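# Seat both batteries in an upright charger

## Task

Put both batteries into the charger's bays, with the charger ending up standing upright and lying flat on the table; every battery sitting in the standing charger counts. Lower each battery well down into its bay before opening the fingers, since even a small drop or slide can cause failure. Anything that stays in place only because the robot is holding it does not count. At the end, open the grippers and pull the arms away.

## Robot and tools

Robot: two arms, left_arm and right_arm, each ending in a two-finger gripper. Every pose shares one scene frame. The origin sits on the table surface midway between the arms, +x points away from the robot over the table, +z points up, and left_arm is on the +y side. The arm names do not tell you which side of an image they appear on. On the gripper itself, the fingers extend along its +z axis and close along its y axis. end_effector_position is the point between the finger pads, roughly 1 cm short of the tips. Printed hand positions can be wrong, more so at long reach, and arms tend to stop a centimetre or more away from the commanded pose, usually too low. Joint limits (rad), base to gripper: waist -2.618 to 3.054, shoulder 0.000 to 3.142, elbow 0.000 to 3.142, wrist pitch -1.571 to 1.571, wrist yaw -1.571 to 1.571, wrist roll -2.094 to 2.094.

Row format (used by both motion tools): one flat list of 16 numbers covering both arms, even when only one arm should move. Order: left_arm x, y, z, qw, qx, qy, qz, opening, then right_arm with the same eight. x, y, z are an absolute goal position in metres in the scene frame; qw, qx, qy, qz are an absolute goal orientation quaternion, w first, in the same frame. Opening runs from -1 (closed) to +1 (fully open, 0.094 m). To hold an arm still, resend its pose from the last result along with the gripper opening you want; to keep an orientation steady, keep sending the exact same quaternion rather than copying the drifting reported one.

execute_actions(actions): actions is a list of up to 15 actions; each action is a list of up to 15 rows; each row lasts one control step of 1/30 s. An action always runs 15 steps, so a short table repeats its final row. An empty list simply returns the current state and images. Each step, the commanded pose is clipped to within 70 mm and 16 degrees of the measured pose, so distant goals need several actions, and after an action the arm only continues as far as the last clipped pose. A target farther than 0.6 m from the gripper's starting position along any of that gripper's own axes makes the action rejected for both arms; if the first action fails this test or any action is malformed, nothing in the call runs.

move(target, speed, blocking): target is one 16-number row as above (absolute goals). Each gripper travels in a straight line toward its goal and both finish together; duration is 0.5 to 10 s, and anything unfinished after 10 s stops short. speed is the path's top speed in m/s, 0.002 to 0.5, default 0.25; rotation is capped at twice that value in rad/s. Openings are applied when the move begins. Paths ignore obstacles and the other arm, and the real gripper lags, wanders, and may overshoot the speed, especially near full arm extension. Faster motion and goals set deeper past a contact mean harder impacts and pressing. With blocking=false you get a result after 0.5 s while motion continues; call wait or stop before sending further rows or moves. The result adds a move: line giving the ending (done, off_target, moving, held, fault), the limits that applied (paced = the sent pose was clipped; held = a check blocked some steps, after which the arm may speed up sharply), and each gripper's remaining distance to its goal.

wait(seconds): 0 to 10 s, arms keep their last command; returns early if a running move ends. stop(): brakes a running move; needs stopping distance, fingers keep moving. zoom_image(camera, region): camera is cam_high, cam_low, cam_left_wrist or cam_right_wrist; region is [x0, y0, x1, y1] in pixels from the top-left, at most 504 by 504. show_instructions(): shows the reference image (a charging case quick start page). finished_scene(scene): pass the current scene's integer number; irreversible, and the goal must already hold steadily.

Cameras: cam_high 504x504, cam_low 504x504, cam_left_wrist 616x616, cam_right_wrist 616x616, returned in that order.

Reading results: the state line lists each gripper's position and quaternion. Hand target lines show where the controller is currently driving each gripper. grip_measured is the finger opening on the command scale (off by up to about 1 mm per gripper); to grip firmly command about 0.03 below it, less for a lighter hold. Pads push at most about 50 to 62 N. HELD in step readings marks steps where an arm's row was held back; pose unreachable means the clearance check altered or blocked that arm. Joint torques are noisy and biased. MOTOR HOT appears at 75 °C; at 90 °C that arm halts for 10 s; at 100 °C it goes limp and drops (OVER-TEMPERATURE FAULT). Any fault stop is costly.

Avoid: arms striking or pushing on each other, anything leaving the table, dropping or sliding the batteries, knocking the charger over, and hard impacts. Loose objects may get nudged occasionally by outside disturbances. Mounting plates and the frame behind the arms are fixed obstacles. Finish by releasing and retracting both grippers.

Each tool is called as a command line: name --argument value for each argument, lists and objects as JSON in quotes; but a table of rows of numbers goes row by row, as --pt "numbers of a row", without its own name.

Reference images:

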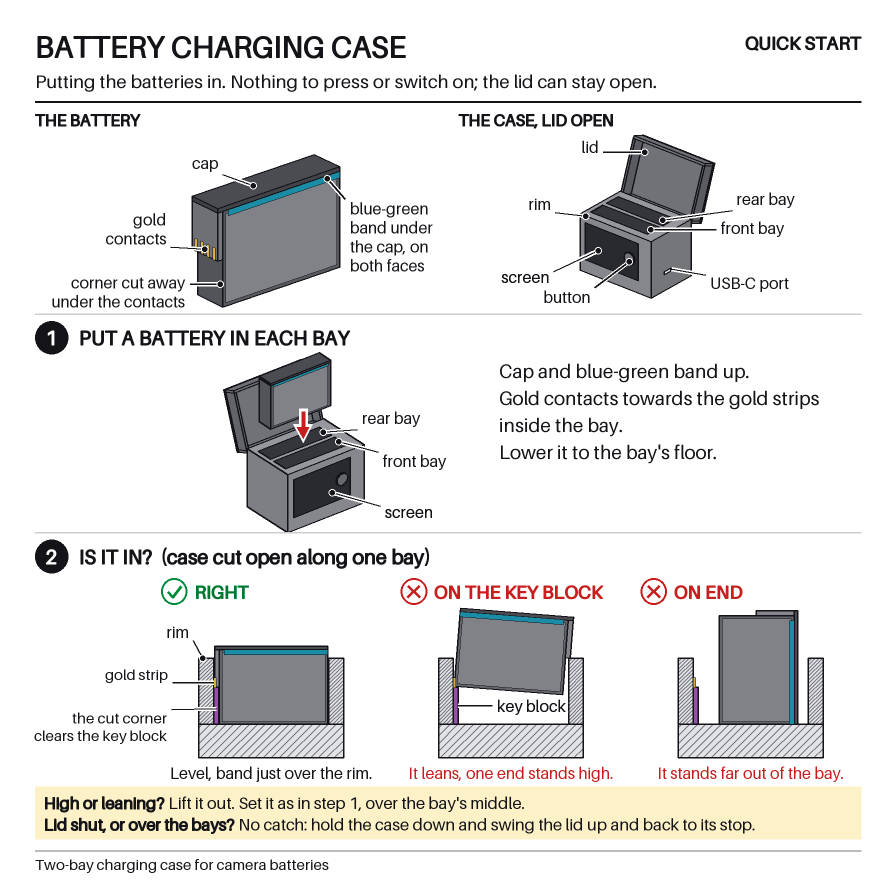

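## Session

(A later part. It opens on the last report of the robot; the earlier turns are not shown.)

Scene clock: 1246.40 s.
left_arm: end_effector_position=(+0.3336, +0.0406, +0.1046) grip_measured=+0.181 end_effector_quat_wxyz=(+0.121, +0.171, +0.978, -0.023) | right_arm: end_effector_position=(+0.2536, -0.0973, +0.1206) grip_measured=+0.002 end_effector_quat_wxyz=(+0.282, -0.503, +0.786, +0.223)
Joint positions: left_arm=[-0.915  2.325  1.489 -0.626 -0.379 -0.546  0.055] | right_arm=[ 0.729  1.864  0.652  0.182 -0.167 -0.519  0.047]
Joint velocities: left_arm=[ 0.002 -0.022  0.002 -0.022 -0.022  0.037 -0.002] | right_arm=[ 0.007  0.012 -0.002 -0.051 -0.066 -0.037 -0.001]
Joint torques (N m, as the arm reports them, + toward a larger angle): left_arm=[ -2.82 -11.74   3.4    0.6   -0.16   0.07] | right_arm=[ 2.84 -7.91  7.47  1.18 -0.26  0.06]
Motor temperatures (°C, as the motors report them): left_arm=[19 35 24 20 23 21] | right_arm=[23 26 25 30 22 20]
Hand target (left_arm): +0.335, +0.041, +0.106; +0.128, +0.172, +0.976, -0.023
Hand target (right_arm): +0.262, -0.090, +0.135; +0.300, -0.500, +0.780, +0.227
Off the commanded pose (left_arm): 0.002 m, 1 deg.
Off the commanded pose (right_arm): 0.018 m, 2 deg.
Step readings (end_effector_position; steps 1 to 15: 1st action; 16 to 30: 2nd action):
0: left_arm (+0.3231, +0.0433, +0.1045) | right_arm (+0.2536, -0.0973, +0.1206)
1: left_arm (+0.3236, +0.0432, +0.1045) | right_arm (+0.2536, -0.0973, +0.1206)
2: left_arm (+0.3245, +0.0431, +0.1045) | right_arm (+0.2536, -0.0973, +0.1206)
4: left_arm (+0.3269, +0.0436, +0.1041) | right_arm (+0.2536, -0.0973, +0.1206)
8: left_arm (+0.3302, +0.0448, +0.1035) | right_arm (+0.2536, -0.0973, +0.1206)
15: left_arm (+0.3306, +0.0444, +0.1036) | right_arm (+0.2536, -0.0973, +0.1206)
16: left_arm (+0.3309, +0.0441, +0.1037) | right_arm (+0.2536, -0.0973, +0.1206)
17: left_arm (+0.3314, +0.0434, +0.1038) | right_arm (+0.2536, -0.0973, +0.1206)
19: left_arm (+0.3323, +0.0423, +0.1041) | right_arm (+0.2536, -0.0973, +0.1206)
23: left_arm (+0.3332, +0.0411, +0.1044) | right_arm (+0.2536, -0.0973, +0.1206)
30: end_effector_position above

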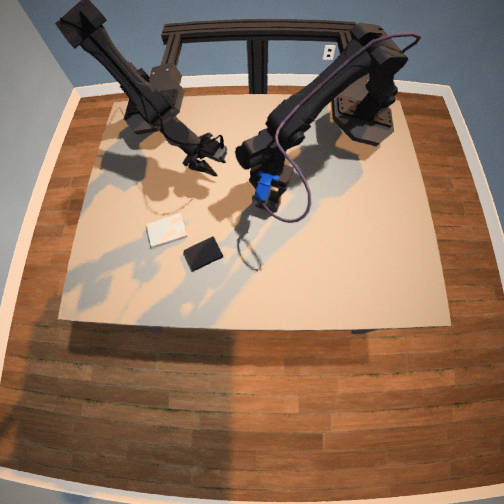

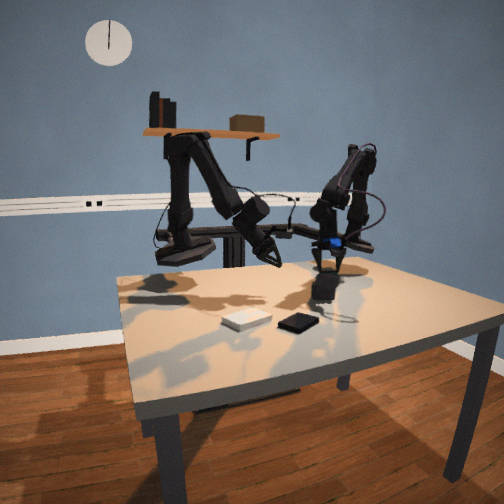

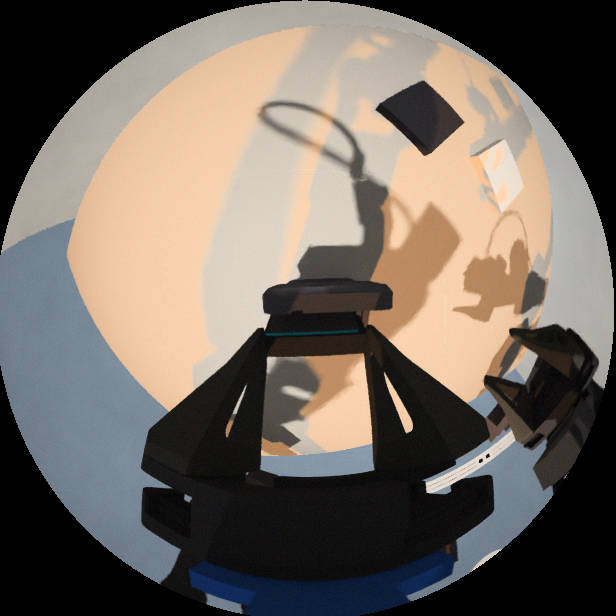

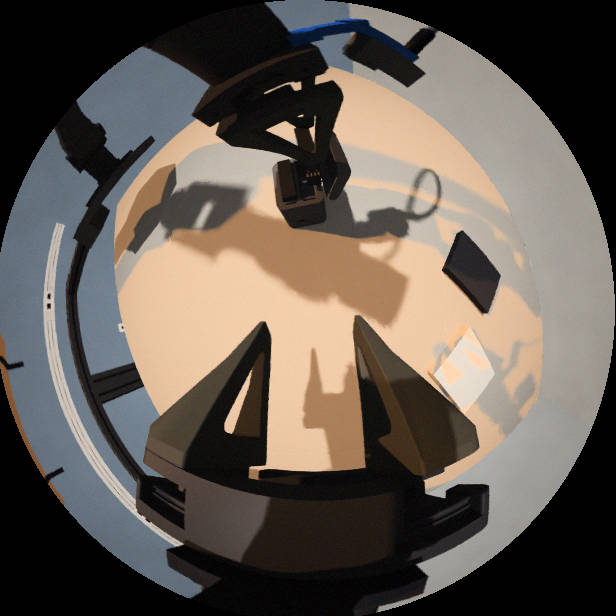

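execute_actions --actions '[[[0.325,0.045,0.105,0.1285,0.172,0.976,-0.0227,0.14,0.262,-0.09,0.135,0.30,-0.50,0.78,0.227,0.0]]]'

zoom_image --camera "cam_left_wrist" --region '[210, 230, 410, 380]'

zoom_image --camera "cam_right_wrist" --region '[235, 100, 375, 240]'

Scene clock: 1250.93 s.
left_arm: end_effector_position=(+0.3264, +0.0477, +0.0975) grip_measured=+0.181 end_effector_quat_wxyz=(+0.118, +0.173, +0.978, -0.017) | right_arm: end_effector_position=(+0.2536, -0.0973, +0.1206) grip_measured=+0.002 end_effector_quat_wxyz=(+0.282, -0.503, +0.786, +0.223)
Joint positions: left_arm=[-0.917  2.314  1.439 -0.599 -0.385 -0.548  0.055] | right_arm=[ 0.729  1.864  0.652  0.182 -0.167 -0.519  0.047]
Joint velocities: left_arm=[-0.002  0.017 -0.007 -0.007  0.022 -0.022  0.   ] | right_arm=[-0.002 -0.007 -0.002  0.037 -0.051 -0.007  0.001]
Joint torques (N m, as the arm reports them, + toward a larger angle): left_arm=[ -3.7  -12.77   3.15   0.57  -0.11  -0.05] | right_arm=[ 2.83 -8.14  7.44  1.2  -0.24  0.05]
Motor temperatures (°C, as the motors report them): left_arm=[19 35 24 20 23 21] | right_arm=[23 26 25 30 22 20]
Hand target (left_arm): +0.325, +0.045, +0.105; +0.128, +0.172, +0.976, -0.023
Hand target (right_arm): +0.262, -0.090, +0.135; +0.300, -0.500, +0.780, +0.227
Off the commanded pose (left_arm): 0.008 m, 1 deg.
Off the commanded pose (right_arm): 0.018 m, 2 deg.
Step readings (end_effector_position):
0: left_arm (+0.3337, +0.0405, +0.1046) | right_arm (+0.2536, -0.0973, +0.1206)
1: left_arm (+0.3332, +0.0408, +0.1037) | right_arm (+0.2536, -0.0973, +0.1206)
2: left_arm (+0.3318, +0.0422, +0.1023) | right_arm (+0.2536, -0.0973, +0.1206)
4: left_arm (+0.3268, +0.0472, +0.0976) | right_arm (+0.2536, -0.0973, +0.1206)
8: left_arm (+0.3264, +0.0478, +0.0975) | right_arm (+0.2536, -0.0973, +0.1206)
15: end_effector_position above

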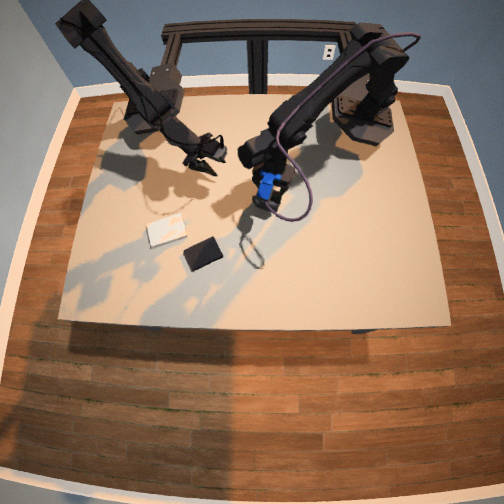

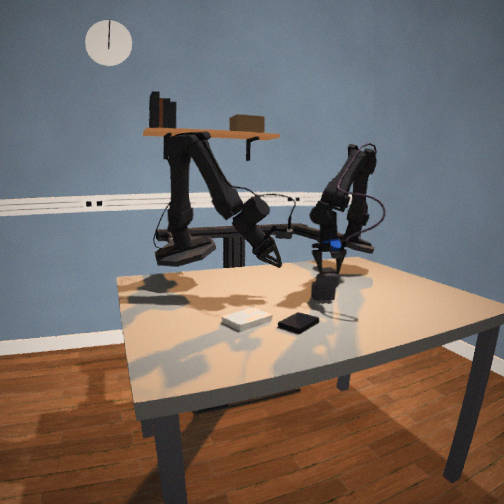

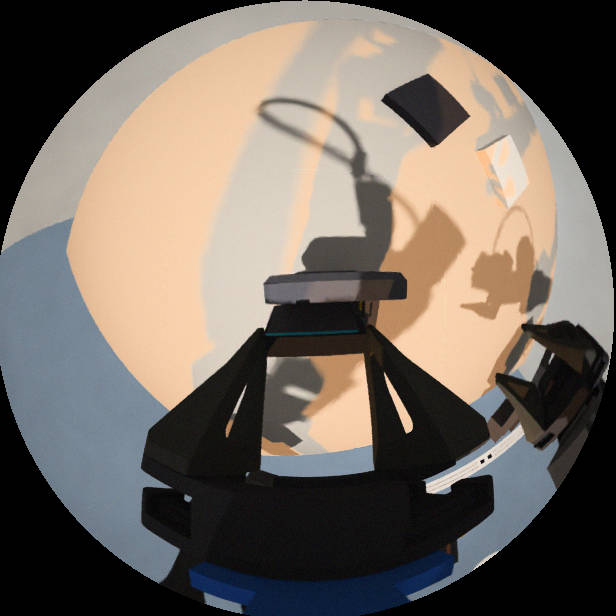

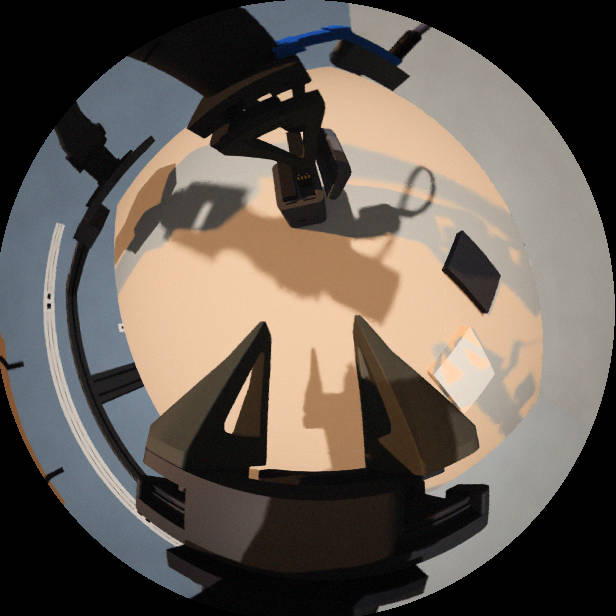

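Region (210, 230, 410, 380) of cam_left_wrist's 616x616 image, scaled by 2.520, with more detail than that image has; it fills the top 378 rows of this view, and the rest is white.

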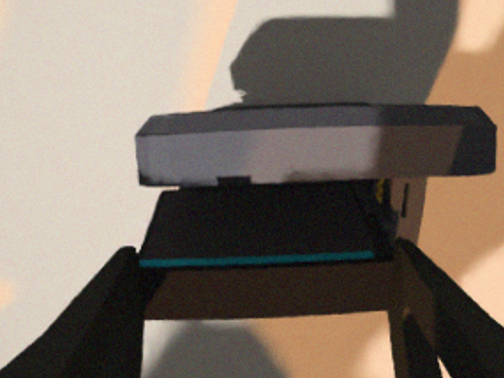

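Region (235, 100, 375, 240) of cam_right_wrist's 616x616 image, scaled by 3.600, with more detail than that image has.

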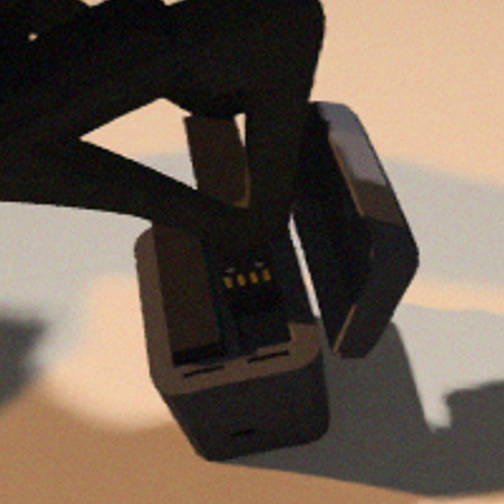

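execute_actions --actions '[[[0.326,0.044,0.125,0.1285,0.172,0.976,-0.0227,0.14,0.262,-0.09,0.135,0.30,-0.50,0.78,0.227,0.0]],[[0.325,0.038,0.130,0.1285,0.172,0.976,-0.0227,0.14,0.262,-0.09,0.135,0.30,-0.50,0.78,0.227,0.0]],[[0.325,0.039,0.104,0.1285,0.172,0.976,-0.0227,0.14,0.262,-0.09,0.135,0.30,-0.50,0.78,0.227,0.0]]]'

zoom_image --camera "cam_left_wrist" --region '[210, 230, 410, 380]'

zoom_image --camera "cam_right_wrist" --region '[235, 100, 375, 240]'

Scene clock: 1259.23 s.
left_arm: end_effector_position=(+0.3236, +0.0390, +0.1040) grip_measured=+0.181 end_effector_quat_wxyz=(+0.122, +0.171, +0.977, -0.022) | right_arm: end_effector_position=(+0.2536, -0.0973, +0.1206) grip_measured=+0.002 end_effector_quat_wxyz=(+0.282, -0.503, +0.786, +0.223)
Joint positions: left_arm=[-0.938  2.316  1.462 -0.614 -0.385 -0.568  0.055] | right_arm=[ 0.729  1.864  0.652  0.182 -0.167 -0.519  0.047]
Joint velocities: left_arm=[-0.017 -0.007  0.007  0.081 -0.007  0.007 -0.   ] | right_arm=[ 0.017 -0.017 -0.012 -0.037 -0.037 -0.007  0.   ]
Joint torques (N m, as the arm reports them, + toward a larger angle): left_arm=[ -2.72 -11.33   3.49   0.59  -0.13   0.08] | right_arm=[ 2.79 -8.01  7.48  1.18 -0.27  0.06]
Motor temperatures (°C, as the motors report them): left_arm=[19 35 24 21 23 21] | right_arm=[23 26 25 30 22 20]
Hand target (left_arm): +0.325, +0.039, +0.104; +0.128, +0.172, +0.976, -0.023
Hand target (right_arm): +0.262, -0.090, +0.135; +0.300, -0.500, +0.780, +0.227
Off the commanded pose (left_arm): 0.001 m, 1 deg.
Off the commanded pose (right_arm): 0.018 m, 2 deg.
Step readings (end_effector_position; steps 1 to 15: 1st action; 16 to 30: 2nd action; 31 to 45: 3rd action):
0: left_arm (+0.3264, +0.0477, +0.0975) | right_arm (+0.2536, -0.0973, +0.1206)
1: left_arm (+0.3262, +0.0481, +0.0983) | right_arm (+0.2536, -0.0973, +0.1206)
2: left_arm (+0.3254, +0.0494, +0.0993) | right_arm (+0.2536, -0.0973, +0.1206)
4: left_arm (+0.3244, +0.0511, +0.1024) | right_arm (+0.2536, -0.0973, +0.1206)
8: left_arm (+0.3236, +0.0524, +0.1062) | right_arm (+0.2536, -0.0973, +0.1206)
15: left_arm (+0.3222, +0.0540, +0.1059) | right_arm (+0.2536, -0.0973, +0.1206)
16: left_arm (+0.3219, +0.0541, +0.1064) | right_arm (+0.2536, -0.0973, +0.1206)
17: left_arm (+0.3215, +0.0539, +0.1073) | right_arm (+0.2536, -0.0973, +0.1206)
19: left_arm (+0.3210, +0.0517, +0.1097) | right_arm (+0.2536, -0.0973, +0.1206)
23: left_arm (+0.3202, +0.0481, +0.1125) | right_arm (+0.2536, -0.0973, +0.1206)
30: left_arm (+0.3192, +0.0492, +0.1123) | right_arm (+0.2536, -0.0973, +0.1206)
31: left_arm (+0.3196, +0.0485, +0.1117) | right_arm (+0.2536, -0.0973, +0.1206)
32: left_arm (+0.3206, +0.0465, +0.1108) | right_arm (+0.2536, -0.0973, +0.1206)
34: left_arm (+0.3220, +0.0432, +0.1080) | right_arm (+0.2536, -0.0973, +0.1206)
38: left_arm (+0.3222, +0.0409, +0.1037) | right_arm (+0.2536, -0.0973, +0.1206)
45: end_effector_position above

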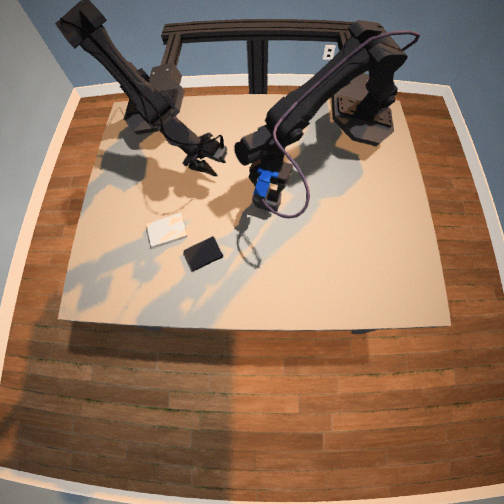

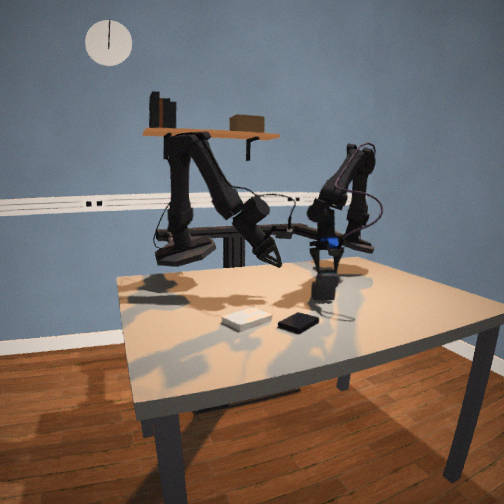

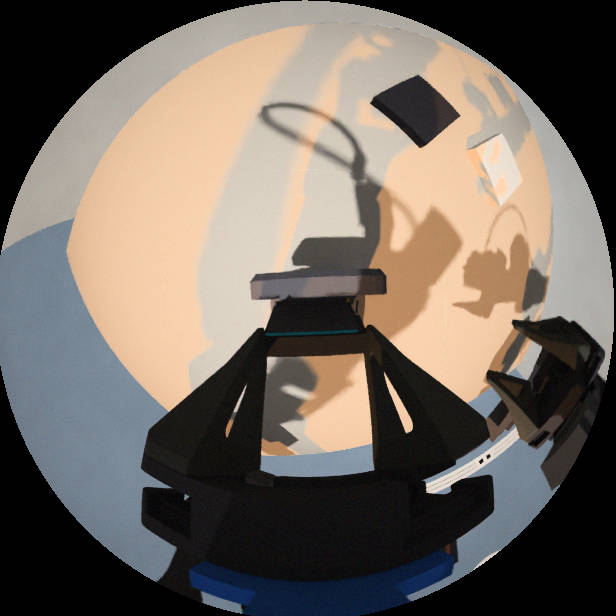

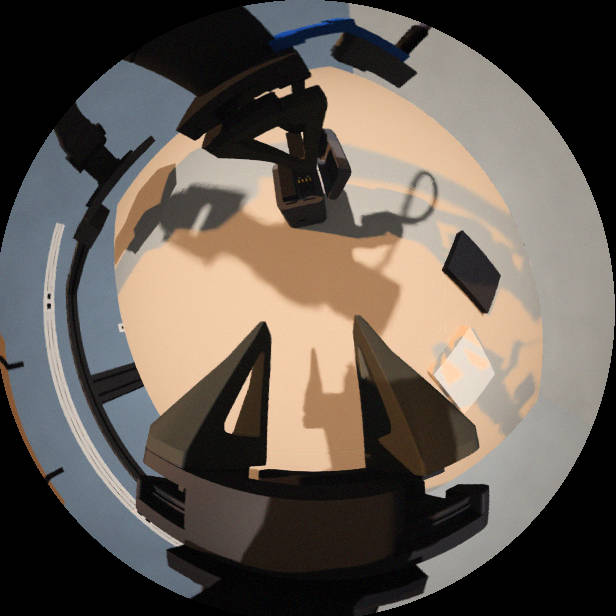

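Region (210, 230, 410, 380) of cam_left_wrist's 616x616 image, scaled by 2.520, with more detail than that image has; it fills the top 378 rows of this view, and the rest is white.

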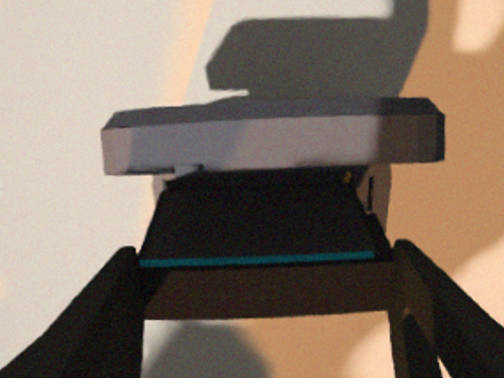

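Region (235, 100, 375, 240) of cam_right_wrist's 616x616 image, scaled by 3.600, with more detail than that image has.

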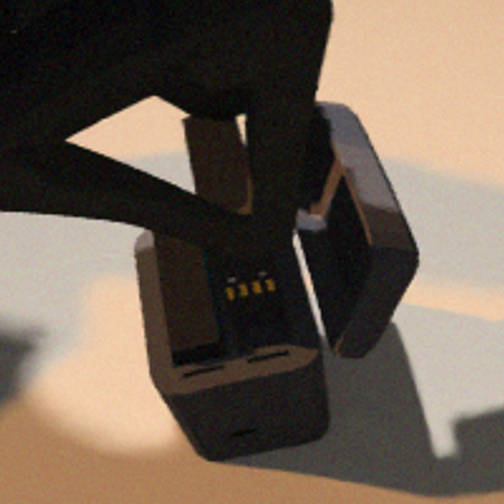

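execute_actions --actions '[[[0.325,0.040,0.094,0.1285,0.172,0.976,-0.0227,0.14,0.262,-0.09,0.135,0.30,-0.50,0.78,0.227,0.0]],[[0.325,0.040,0.086,0.1285,0.172,0.976,-0.0227,0.14,0.262,-0.09,0.135,0.30,-0.50,0.78,0.227,0.0]]]'

zoom_image --camera "cam_left_wrist" --region '[210, 230, 410, 380]'

zoom_image --camera "cam_right_wrist" --region '[235, 100, 375, 240]'

Scene clock: 1264.10 s.
left_arm: end_effector_position=(+0.3233, +0.0390, +0.0867) grip_measured=+0.181 end_effector_quat_wxyz=(+0.124, +0.172, +0.977, -0.022) | right_arm: end_effector_position=(+0.2536, -0.0973, +0.1206) grip_measured=+0.002 end_effector_quat_wxyz=(+0.282, -0.503, +0.786, +0.223)
Joint positions: left_arm=[-0.929  2.345  1.432 -0.548 -0.386 -0.556  0.055] | right_arm=[ 0.729  1.864  0.652  0.182 -0.167 -0.519  0.047]
Joint velocities: left_arm=[-0.022 -0.007 -0.007  0.007 -0.037  0.007  0.   ] | right_arm=[-0.002  0.012 -0.017 -0.066  0.022 -0.037  0.   ]
Joint torques (N m, as the arm reports them, + toward a larger angle): left_arm=[ -2.46 -11.32   3.48   0.58  -0.15   0.1 ] | right_arm=[ 2.85 -8.03  7.46  1.17 -0.24  0.01]
Motor temperatures (°C, as the motors report them): left_arm=[19 35 24 21 23 21] | right_arm=[23 26 25 30 22 20]
Hand target (left_arm): +0.325, +0.040, +0.086; +0.129, +0.172, +0.976, -0.023
Hand target (right_arm): +0.262, -0.090, +0.135; +0.300, -0.500, +0.780, +0.227
Off the commanded pose (left_arm): 0.002 m, 0 deg.
Off the commanded pose (right_arm): 0.018 m, 2 deg.
Step readings (end_effector_position; steps 1 to 15: 1st action; 16 to 30: 2nd action):
0: left_arm (+0.3239, +0.0386, +0.1041) | right_arm (+0.2536, -0.0973, +0.1206)
1: left_arm (+0.3239, +0.0383, +0.1035) | right_arm (+0.2536, -0.0973, +0.1206)
2: left_arm (+0.3240, +0.0378, +0.1028) | right_arm (+0.2536, -0.0973, +0.1206)
4: left_arm (+0.3229, +0.0382, +0.0997) | right_arm (+0.2536, -0.0973, +0.1206)
8: left_arm (+0.3234, +0.0377, +0.0976) | right_arm (+0.2536, -0.0973, +0.1206)
15: left_arm (+0.3238, +0.0380, +0.0974) | right_arm (+0.2536, -0.0973, +0.1206)
16: left_arm (+0.3237, +0.0379, +0.0968) | right_arm (+0.2536, -0.0973, +0.1206)
17: left_arm (+0.3237, +0.0376, +0.0962) | right_arm (+0.2536, -0.0973, +0.1206)
19: left_arm (+0.3232, +0.0378, +0.0929) | right_arm (+0.2536, -0.0973, +0.1206)
23: left_arm (+0.3230, +0.0392, +0.0869) | right_arm (+0.2536, -0.0973, +0.1206)
30: end_effector_position above

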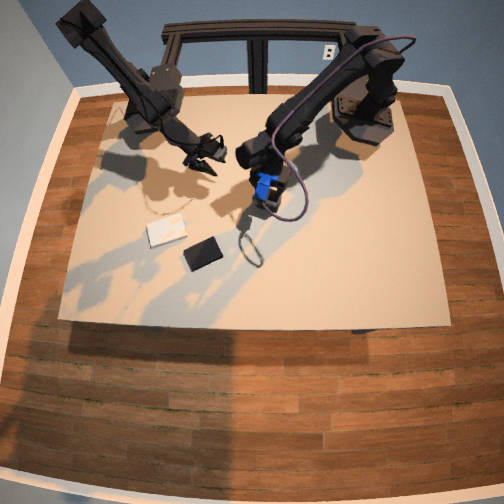

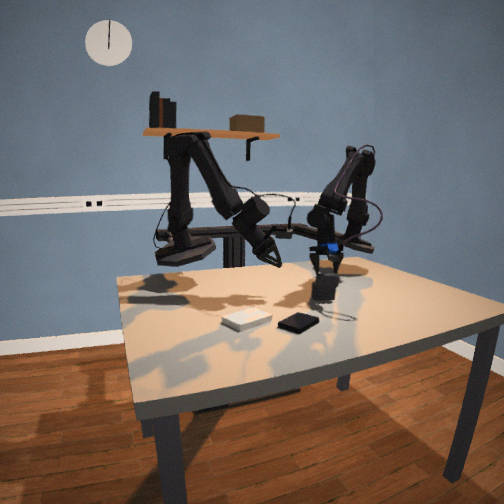

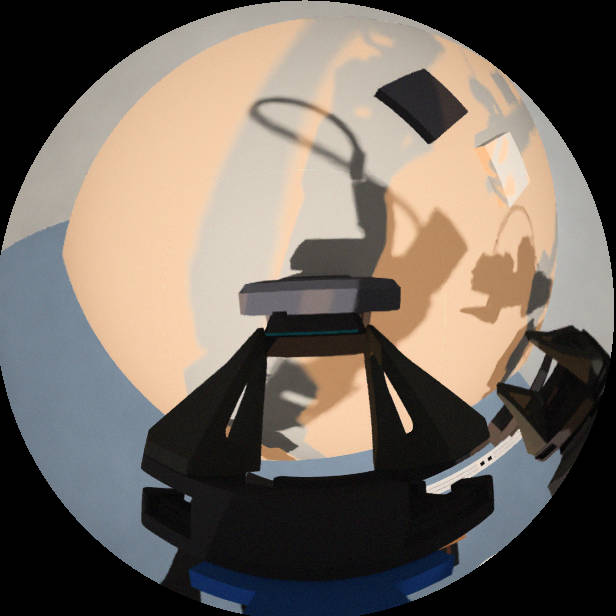

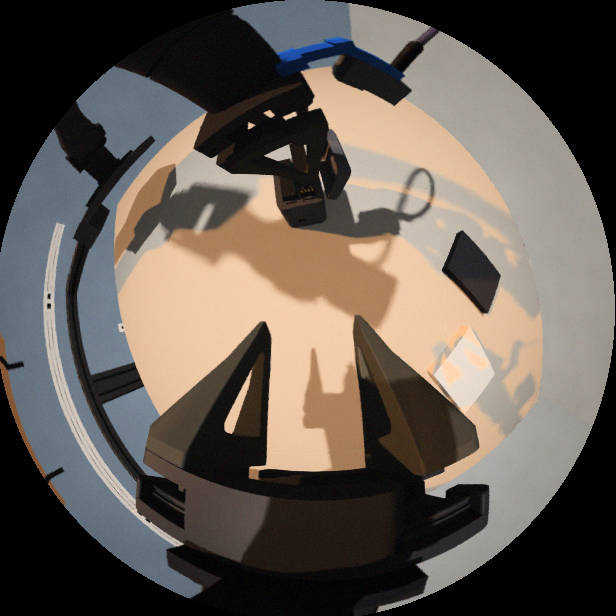

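Region (210, 230, 410, 380) of cam_left_wrist's 616x616 image, scaled by 2.520, with more detail than that image has; it fills the top 378 rows of this view, and the rest is white.

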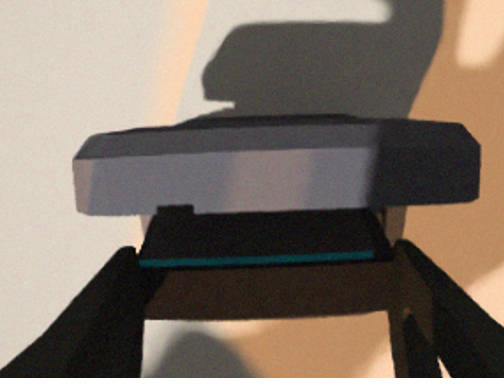

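Region (235, 100, 375, 240) of cam_right_wrist's 616x616 image, scaled by 3.600, with more detail than that image has.

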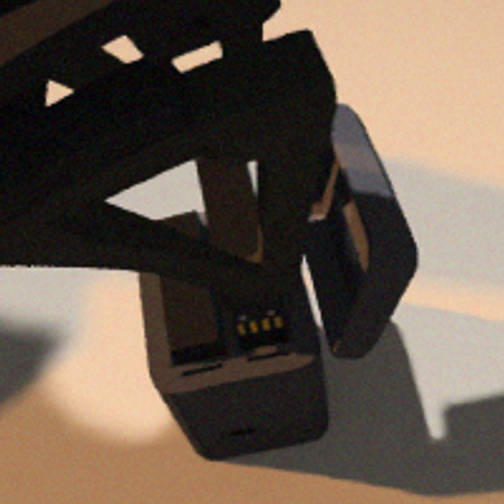

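It's entering. Continue down.

execute_actions --actions '[[[0.325,0.040,0.078,0.1285,0.172,0.976,-0.0227,0.14,0.262,-0.09,0.135,0.30,-0.50,0.78,0.227,0.0]],[[0.325,0.040,0.070,0.1285,0.172,0.976,-0.0227,0.14,0.262,-0.09,0.135,0.30,-0.50,0.78,0.227,0.0]],[[0.325,0.040,0.063,0.11,0.173,0.978,-0.0195,0.14,0.262,-0.09,0.135,0.30,-0.50,0.78,0.227,0.0]]]'

zoom_image --camera "cam_left_wrist" --region '[210, 230, 410, 380]'

zoom_image --camera "cam_right_wrist" --region '[235, 100, 375, 240]'

Scene clock: 1269.40 s.
left_arm: end_effector_position=(+0.3222, +0.0404, +0.0637) grip_measured=+0.181 end_effector_quat_wxyz=(+0.115, +0.172, +0.978, -0.021) | right_arm: end_effector_position=(+0.2536, -0.0973, +0.1206) grip_measured=+0.002 end_effector_quat_wxyz=(+0.282, -0.503, +0.786, +0.223)
Joint positions: left_arm=[-0.911  2.395  1.421 -0.498 -0.375 -0.544  0.055] | right_arm=[ 0.729  1.864  0.652  0.182 -0.167 -0.519  0.047]
Joint velocities: left_arm=[-0.012 -0.012 -0.002  0.022 -0.022 -0.007 -0.   ] | right_arm=[-0.012 -0.012 -0.002 -0.037 -0.007  0.037  0.001]
Joint torques (N m, as the arm reports them, + toward a larger angle): left_arm=[ -2.34 -10.19   5.28   0.32  -0.05   0.09] | right_arm=[ 2.87 -8.01  7.54  1.18 -0.26  0.  ]
Motor temperatures (°C, as the motors report them): left_arm=[19 35 23 21 23 21] | right_arm=[23 26 25 30 22 20]
Hand target (left_arm): +0.325, +0.040, +0.063; +0.110, +0.173, +0.979, -0.019
Hand target (right_arm): +0.262, -0.090, +0.135; +0.300, -0.500, +0.780, +0.227
Off the commanded pose (left_arm): 0.003 m, 1 deg.
Off the commanded pose (right_arm): 0.018 m, 2 deg.
Step readings (end_effector_position; steps 1 to 15: 1st action; 16 to 30: 2nd action; 31 to 45: 3rd action):
0: left_arm (+0.3233, +0.0390, +0.0867) | right_arm (+0.2536, -0.0973, +0.1206)
1: left_arm (+0.3235, +0.0388, +0.0862) | right_arm (+0.2536, -0.0973, +0.1206)
2: left_arm (+0.3239, +0.0381, +0.0857) | right_arm (+0.2536, -0.0973, +0.1206)
4: left_arm (+0.3240, +0.0380, +0.0837) | right_arm (+0.2536, -0.0973, +0.1206)
8: left_arm (+0.3242, +0.0380, +0.0822) | right_arm (+0.2536, -0.0973, +0.1206)
15: left_arm (+0.3242, +0.0380, +0.0815) | right_arm (+0.2536, -0.0973, +0.1206)
16: left_arm (+0.3241, +0.0379, +0.0807) | right_arm (+0.2536, -0.0973, +0.1206)
17: left_arm (+0.3240, +0.0379, +0.0798) | right_arm (+0.2536, -0.0973, +0.1206)
19: left_arm (+0.3233, +0.0387, +0.0760) | right_arm (+0.2536, -0.0973, +0.1206)
23: left_arm (+0.3233, +0.0390, +0.0712) | right_arm (+0.2536, -0.0973, +0.1206)
30: left_arm (+0.3234, +0.0388, +0.0710) | right_arm (+0.2536, -0.0973, +0.1206)
31: left_arm (+0.3229, +0.0392, +0.0699) | right_arm (+0.2536, -0.0973, +0.1206)
32: left_arm (+0.3224, +0.0397, +0.0681) | right_arm (+0.2536, -0.0973, +0.1206)
34: left_arm (+0.3215, +0.0414, +0.0634) | right_arm (+0.2536, -0.0973, +0.1206)
38: left_arm (+0.3222, +0.0404, +0.0637) | right_arm (+0.2536, -0.0973, +0.1206)
45: end_effector_position above

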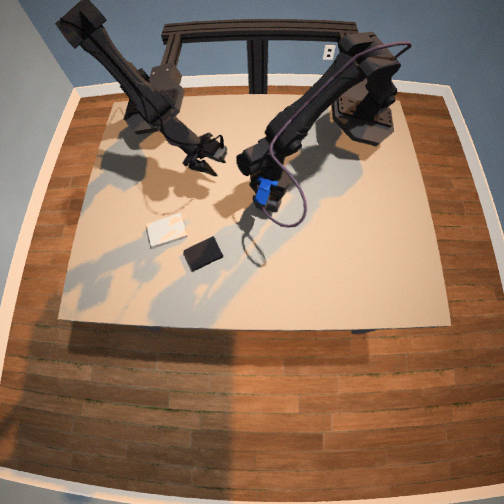

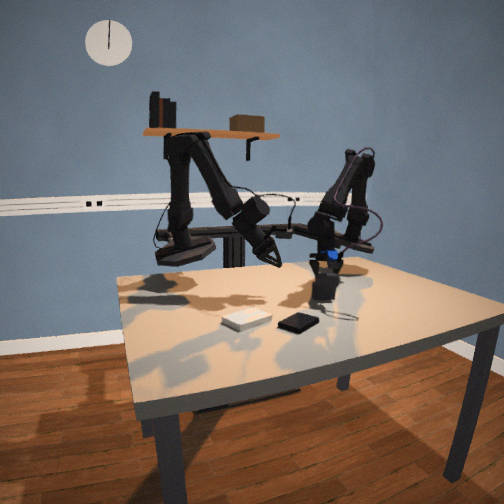

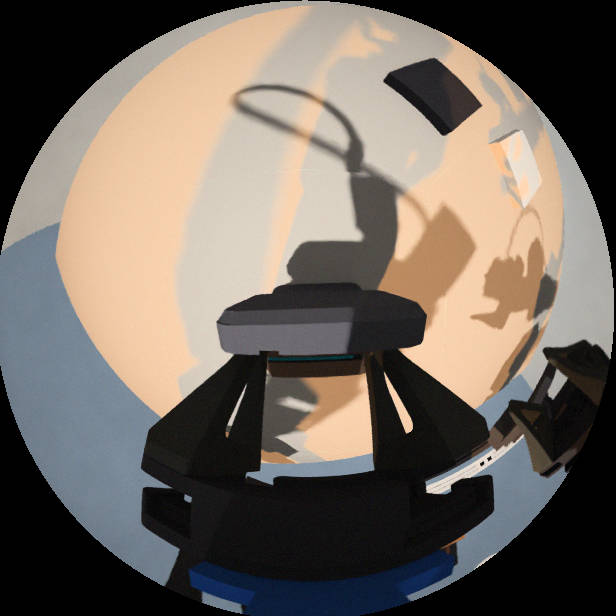

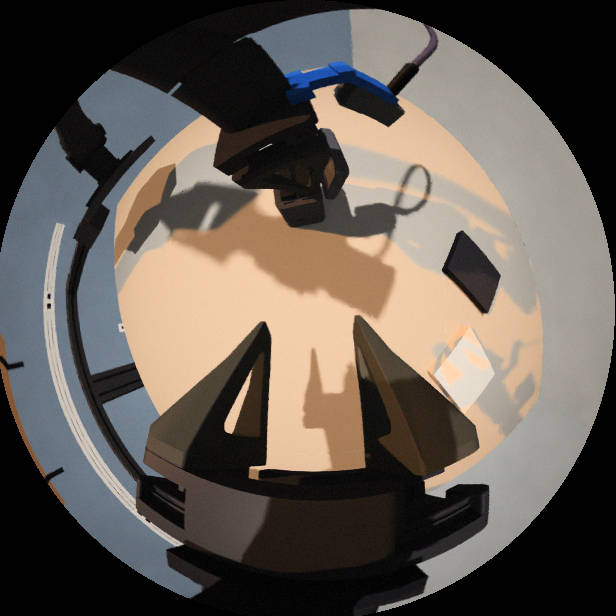

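Region (210, 230, 410, 380) of cam_left_wrist's 616x616 image, scaled by 2.520, with more detail than that image has; it fills the top 378 rows of this view, and the rest is white.

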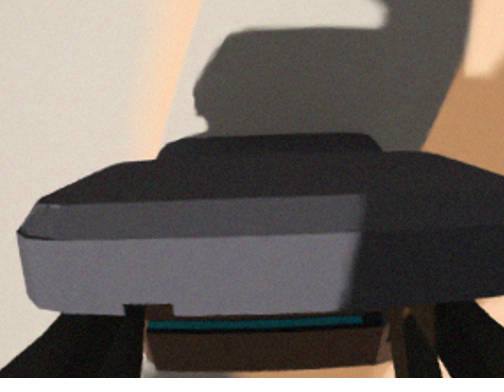

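Region (235, 100, 375, 240) of cam_right_wrist's 616x616 image, scaled by 3.600, with more detail than that image has.

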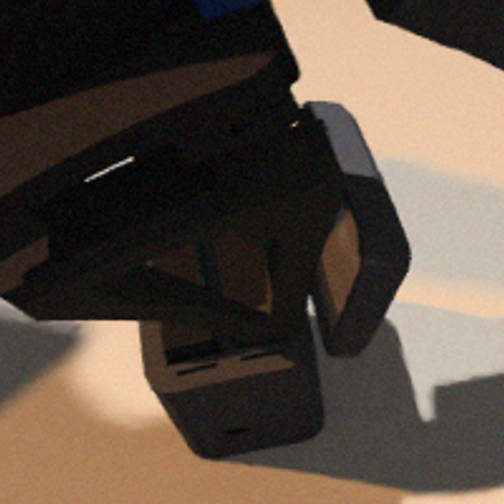

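zoom_image --camera "cam_low" --region '[290, 230, 370, 310]'

zoom_image --camera "cam_left_wrist" --region '[200, 270, 440, 430]'

Region (290, 230, 370, 310) of cam_low's 504x504 image, scaled by 6.300, with more detail than that image has.

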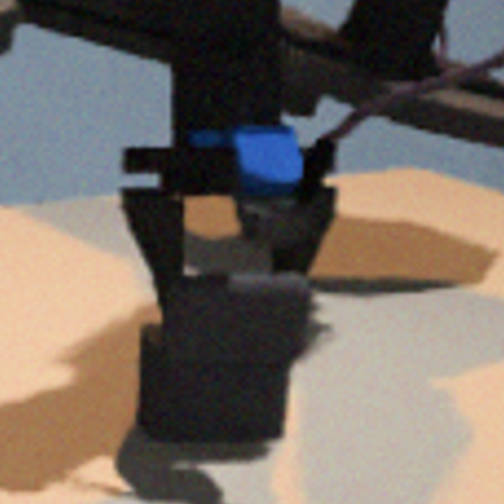

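Region (200, 270, 440, 430) of cam_left_wrist's 616x616 image, scaled by 2.100, with more detail than that image has.

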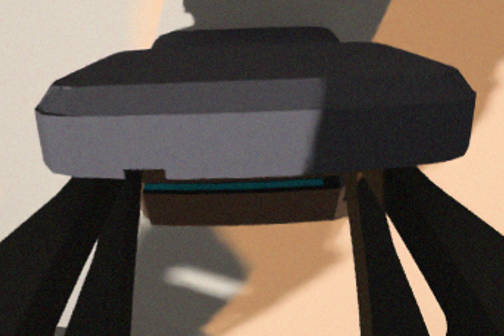

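execute_actions --actions '[[[0.324,0.040,0.057,0.095,0.173,0.980,-0.017,0.14,0.245,-0.10,0.10,0.33,-0.52,0.757,0.227,0.0]],[[0.324,0.040,0.054,0.085,0.1735,0.981,-0.015,0.14,0.245,-0.10,0.09,0.33,-0.52,0.757,0.227,0.0]]]'

zoom_image --camera "cam_left_wrist" --region '[200, 270, 440, 430]'

zoom_image --camera "cam_right_wrist" --region '[225, 90, 375, 240]'

Scene clock: 1297.93 s.
left_arm: end_effector_position=(+0.3227, +0.0403, +0.0632) grip_measured=+0.181 end_effector_quat_wxyz=(+0.093, +0.174, +0.980, -0.017) | right_arm: end_effector_position=(+0.2429, -0.1027, +0.0869) grip_measured=+0.002 end_effector_quat_wxyz=(+0.317, -0.518, +0.763, +0.220)
Joint positions: left_arm=[-0.901  2.417  1.477 -0.567 -0.35  -0.544  0.055] | right_arm=[ 0.693  1.99   0.523  0.493 -0.201 -0.602  0.047]
Joint velocities: left_arm=[-0.002 -0.007  0.007  0.022 -0.007 -0.051 -0.001] | right_arm=[-0.007 -0.002  0.007  0.051 -0.022 -0.007 -0.   ]
Joint torques (N m, as the arm reports them, + toward a larger angle): left_arm=[-2.03 -8.61  5.05  0.4  -0.01  0.12] | right_arm=[ 1.71 -6.1   3.49  1.56 -0.42 -0.11]
Motor temperatures (°C, as the motors report them): left_arm=[19 34 24 20 23 21] | right_arm=[23 26 25 30 22 20]
Hand target (left_arm): +0.324, +0.040, +0.054; +0.085, +0.173, +0.981, -0.015
Hand target (right_arm): +0.245, -0.100, +0.090; +0.329, -0.519, +0.756, +0.226
Off the commanded pose (left_arm): 0.009 m, 1 deg.
Off the commanded pose (right_arm): 0.005 m, 2 deg.
Step readings (end_effector_position; steps 1 to 15: 1st action; 16 to 30: 2nd action):
0: left_arm (+0.3222, +0.0404, +0.0637) | right_arm (+0.2536, -0.0973, +0.1206)
1: left_arm (+0.3222, +0.0405, +0.0635) | right_arm (+0.2538, -0.0971, +0.1197)
2: left_arm (+0.3227, +0.0400, +0.0637) | right_arm (+0.2534, -0.0976, +0.1178)
4: left_arm (+0.3232, +0.0401, +0.0637) | right_arm (+0.2445, -0.1035, +0.1047)
8: left_arm (+0.3224, +0.0404, +0.0635) | right_arm (+0.2288, -0.1109, +0.0855)
15: left_arm (+0.3223, +0.0404, +0.0634) | right_arm (+0.2381, -0.1050, +0.0933)
16: left_arm (+0.3225, +0.0403, +0.0632) | right_arm (+0.2393, -0.1042, +0.0934)
17: left_arm (+0.3231, +0.0400, +0.0634) | right_arm (+0.2407, -0.1034, +0.0925)
19: left_arm (+0.3237, +0.0399, +0.0634) | right_arm (+0.2408, -0.1039, +0.0878)
23: left_arm (+0.3227, +0.0404, +0.0631) | right_arm (+0.2403, -0.1042, +0.0845)
30: end_effector_position above

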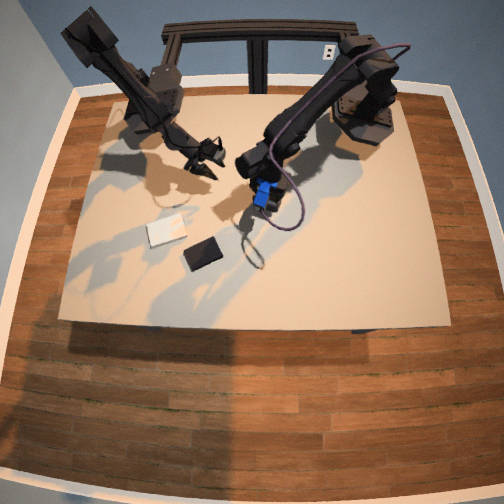

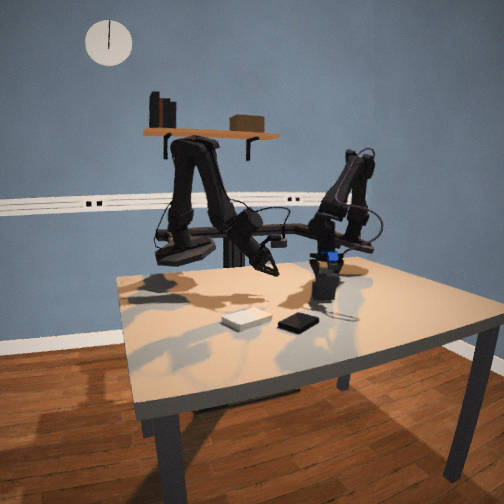

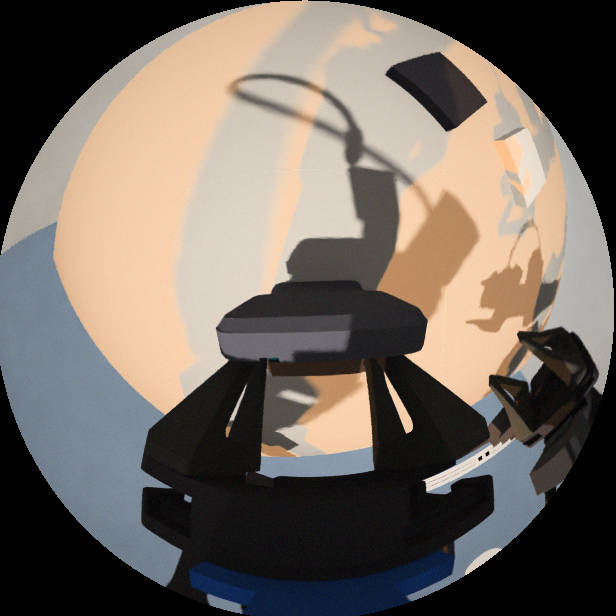

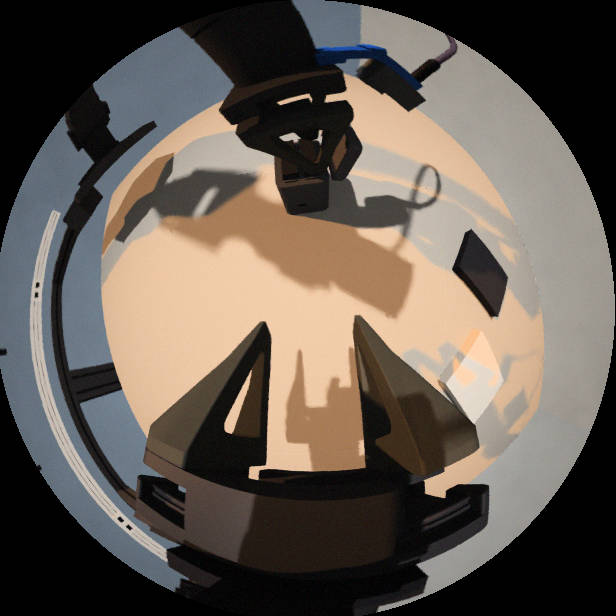

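Region (200, 270, 440, 430) of cam_left_wrist's 616x616 image, scaled by 2.100, with more detail than that image has.

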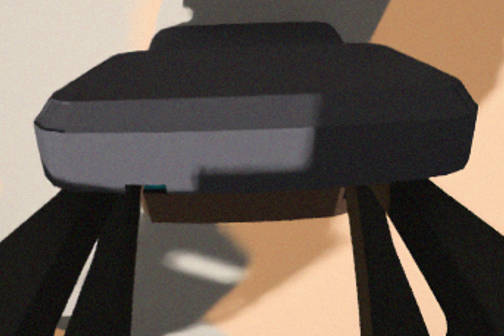

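Region (225, 90, 375, 240) of cam_right_wrist's 616x616 image, scaled by 3.360, with more detail than that image has.

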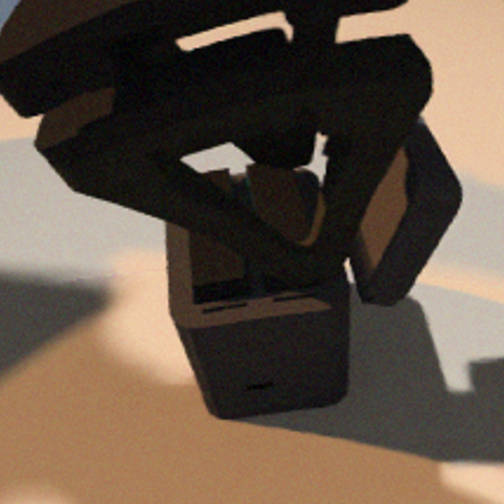

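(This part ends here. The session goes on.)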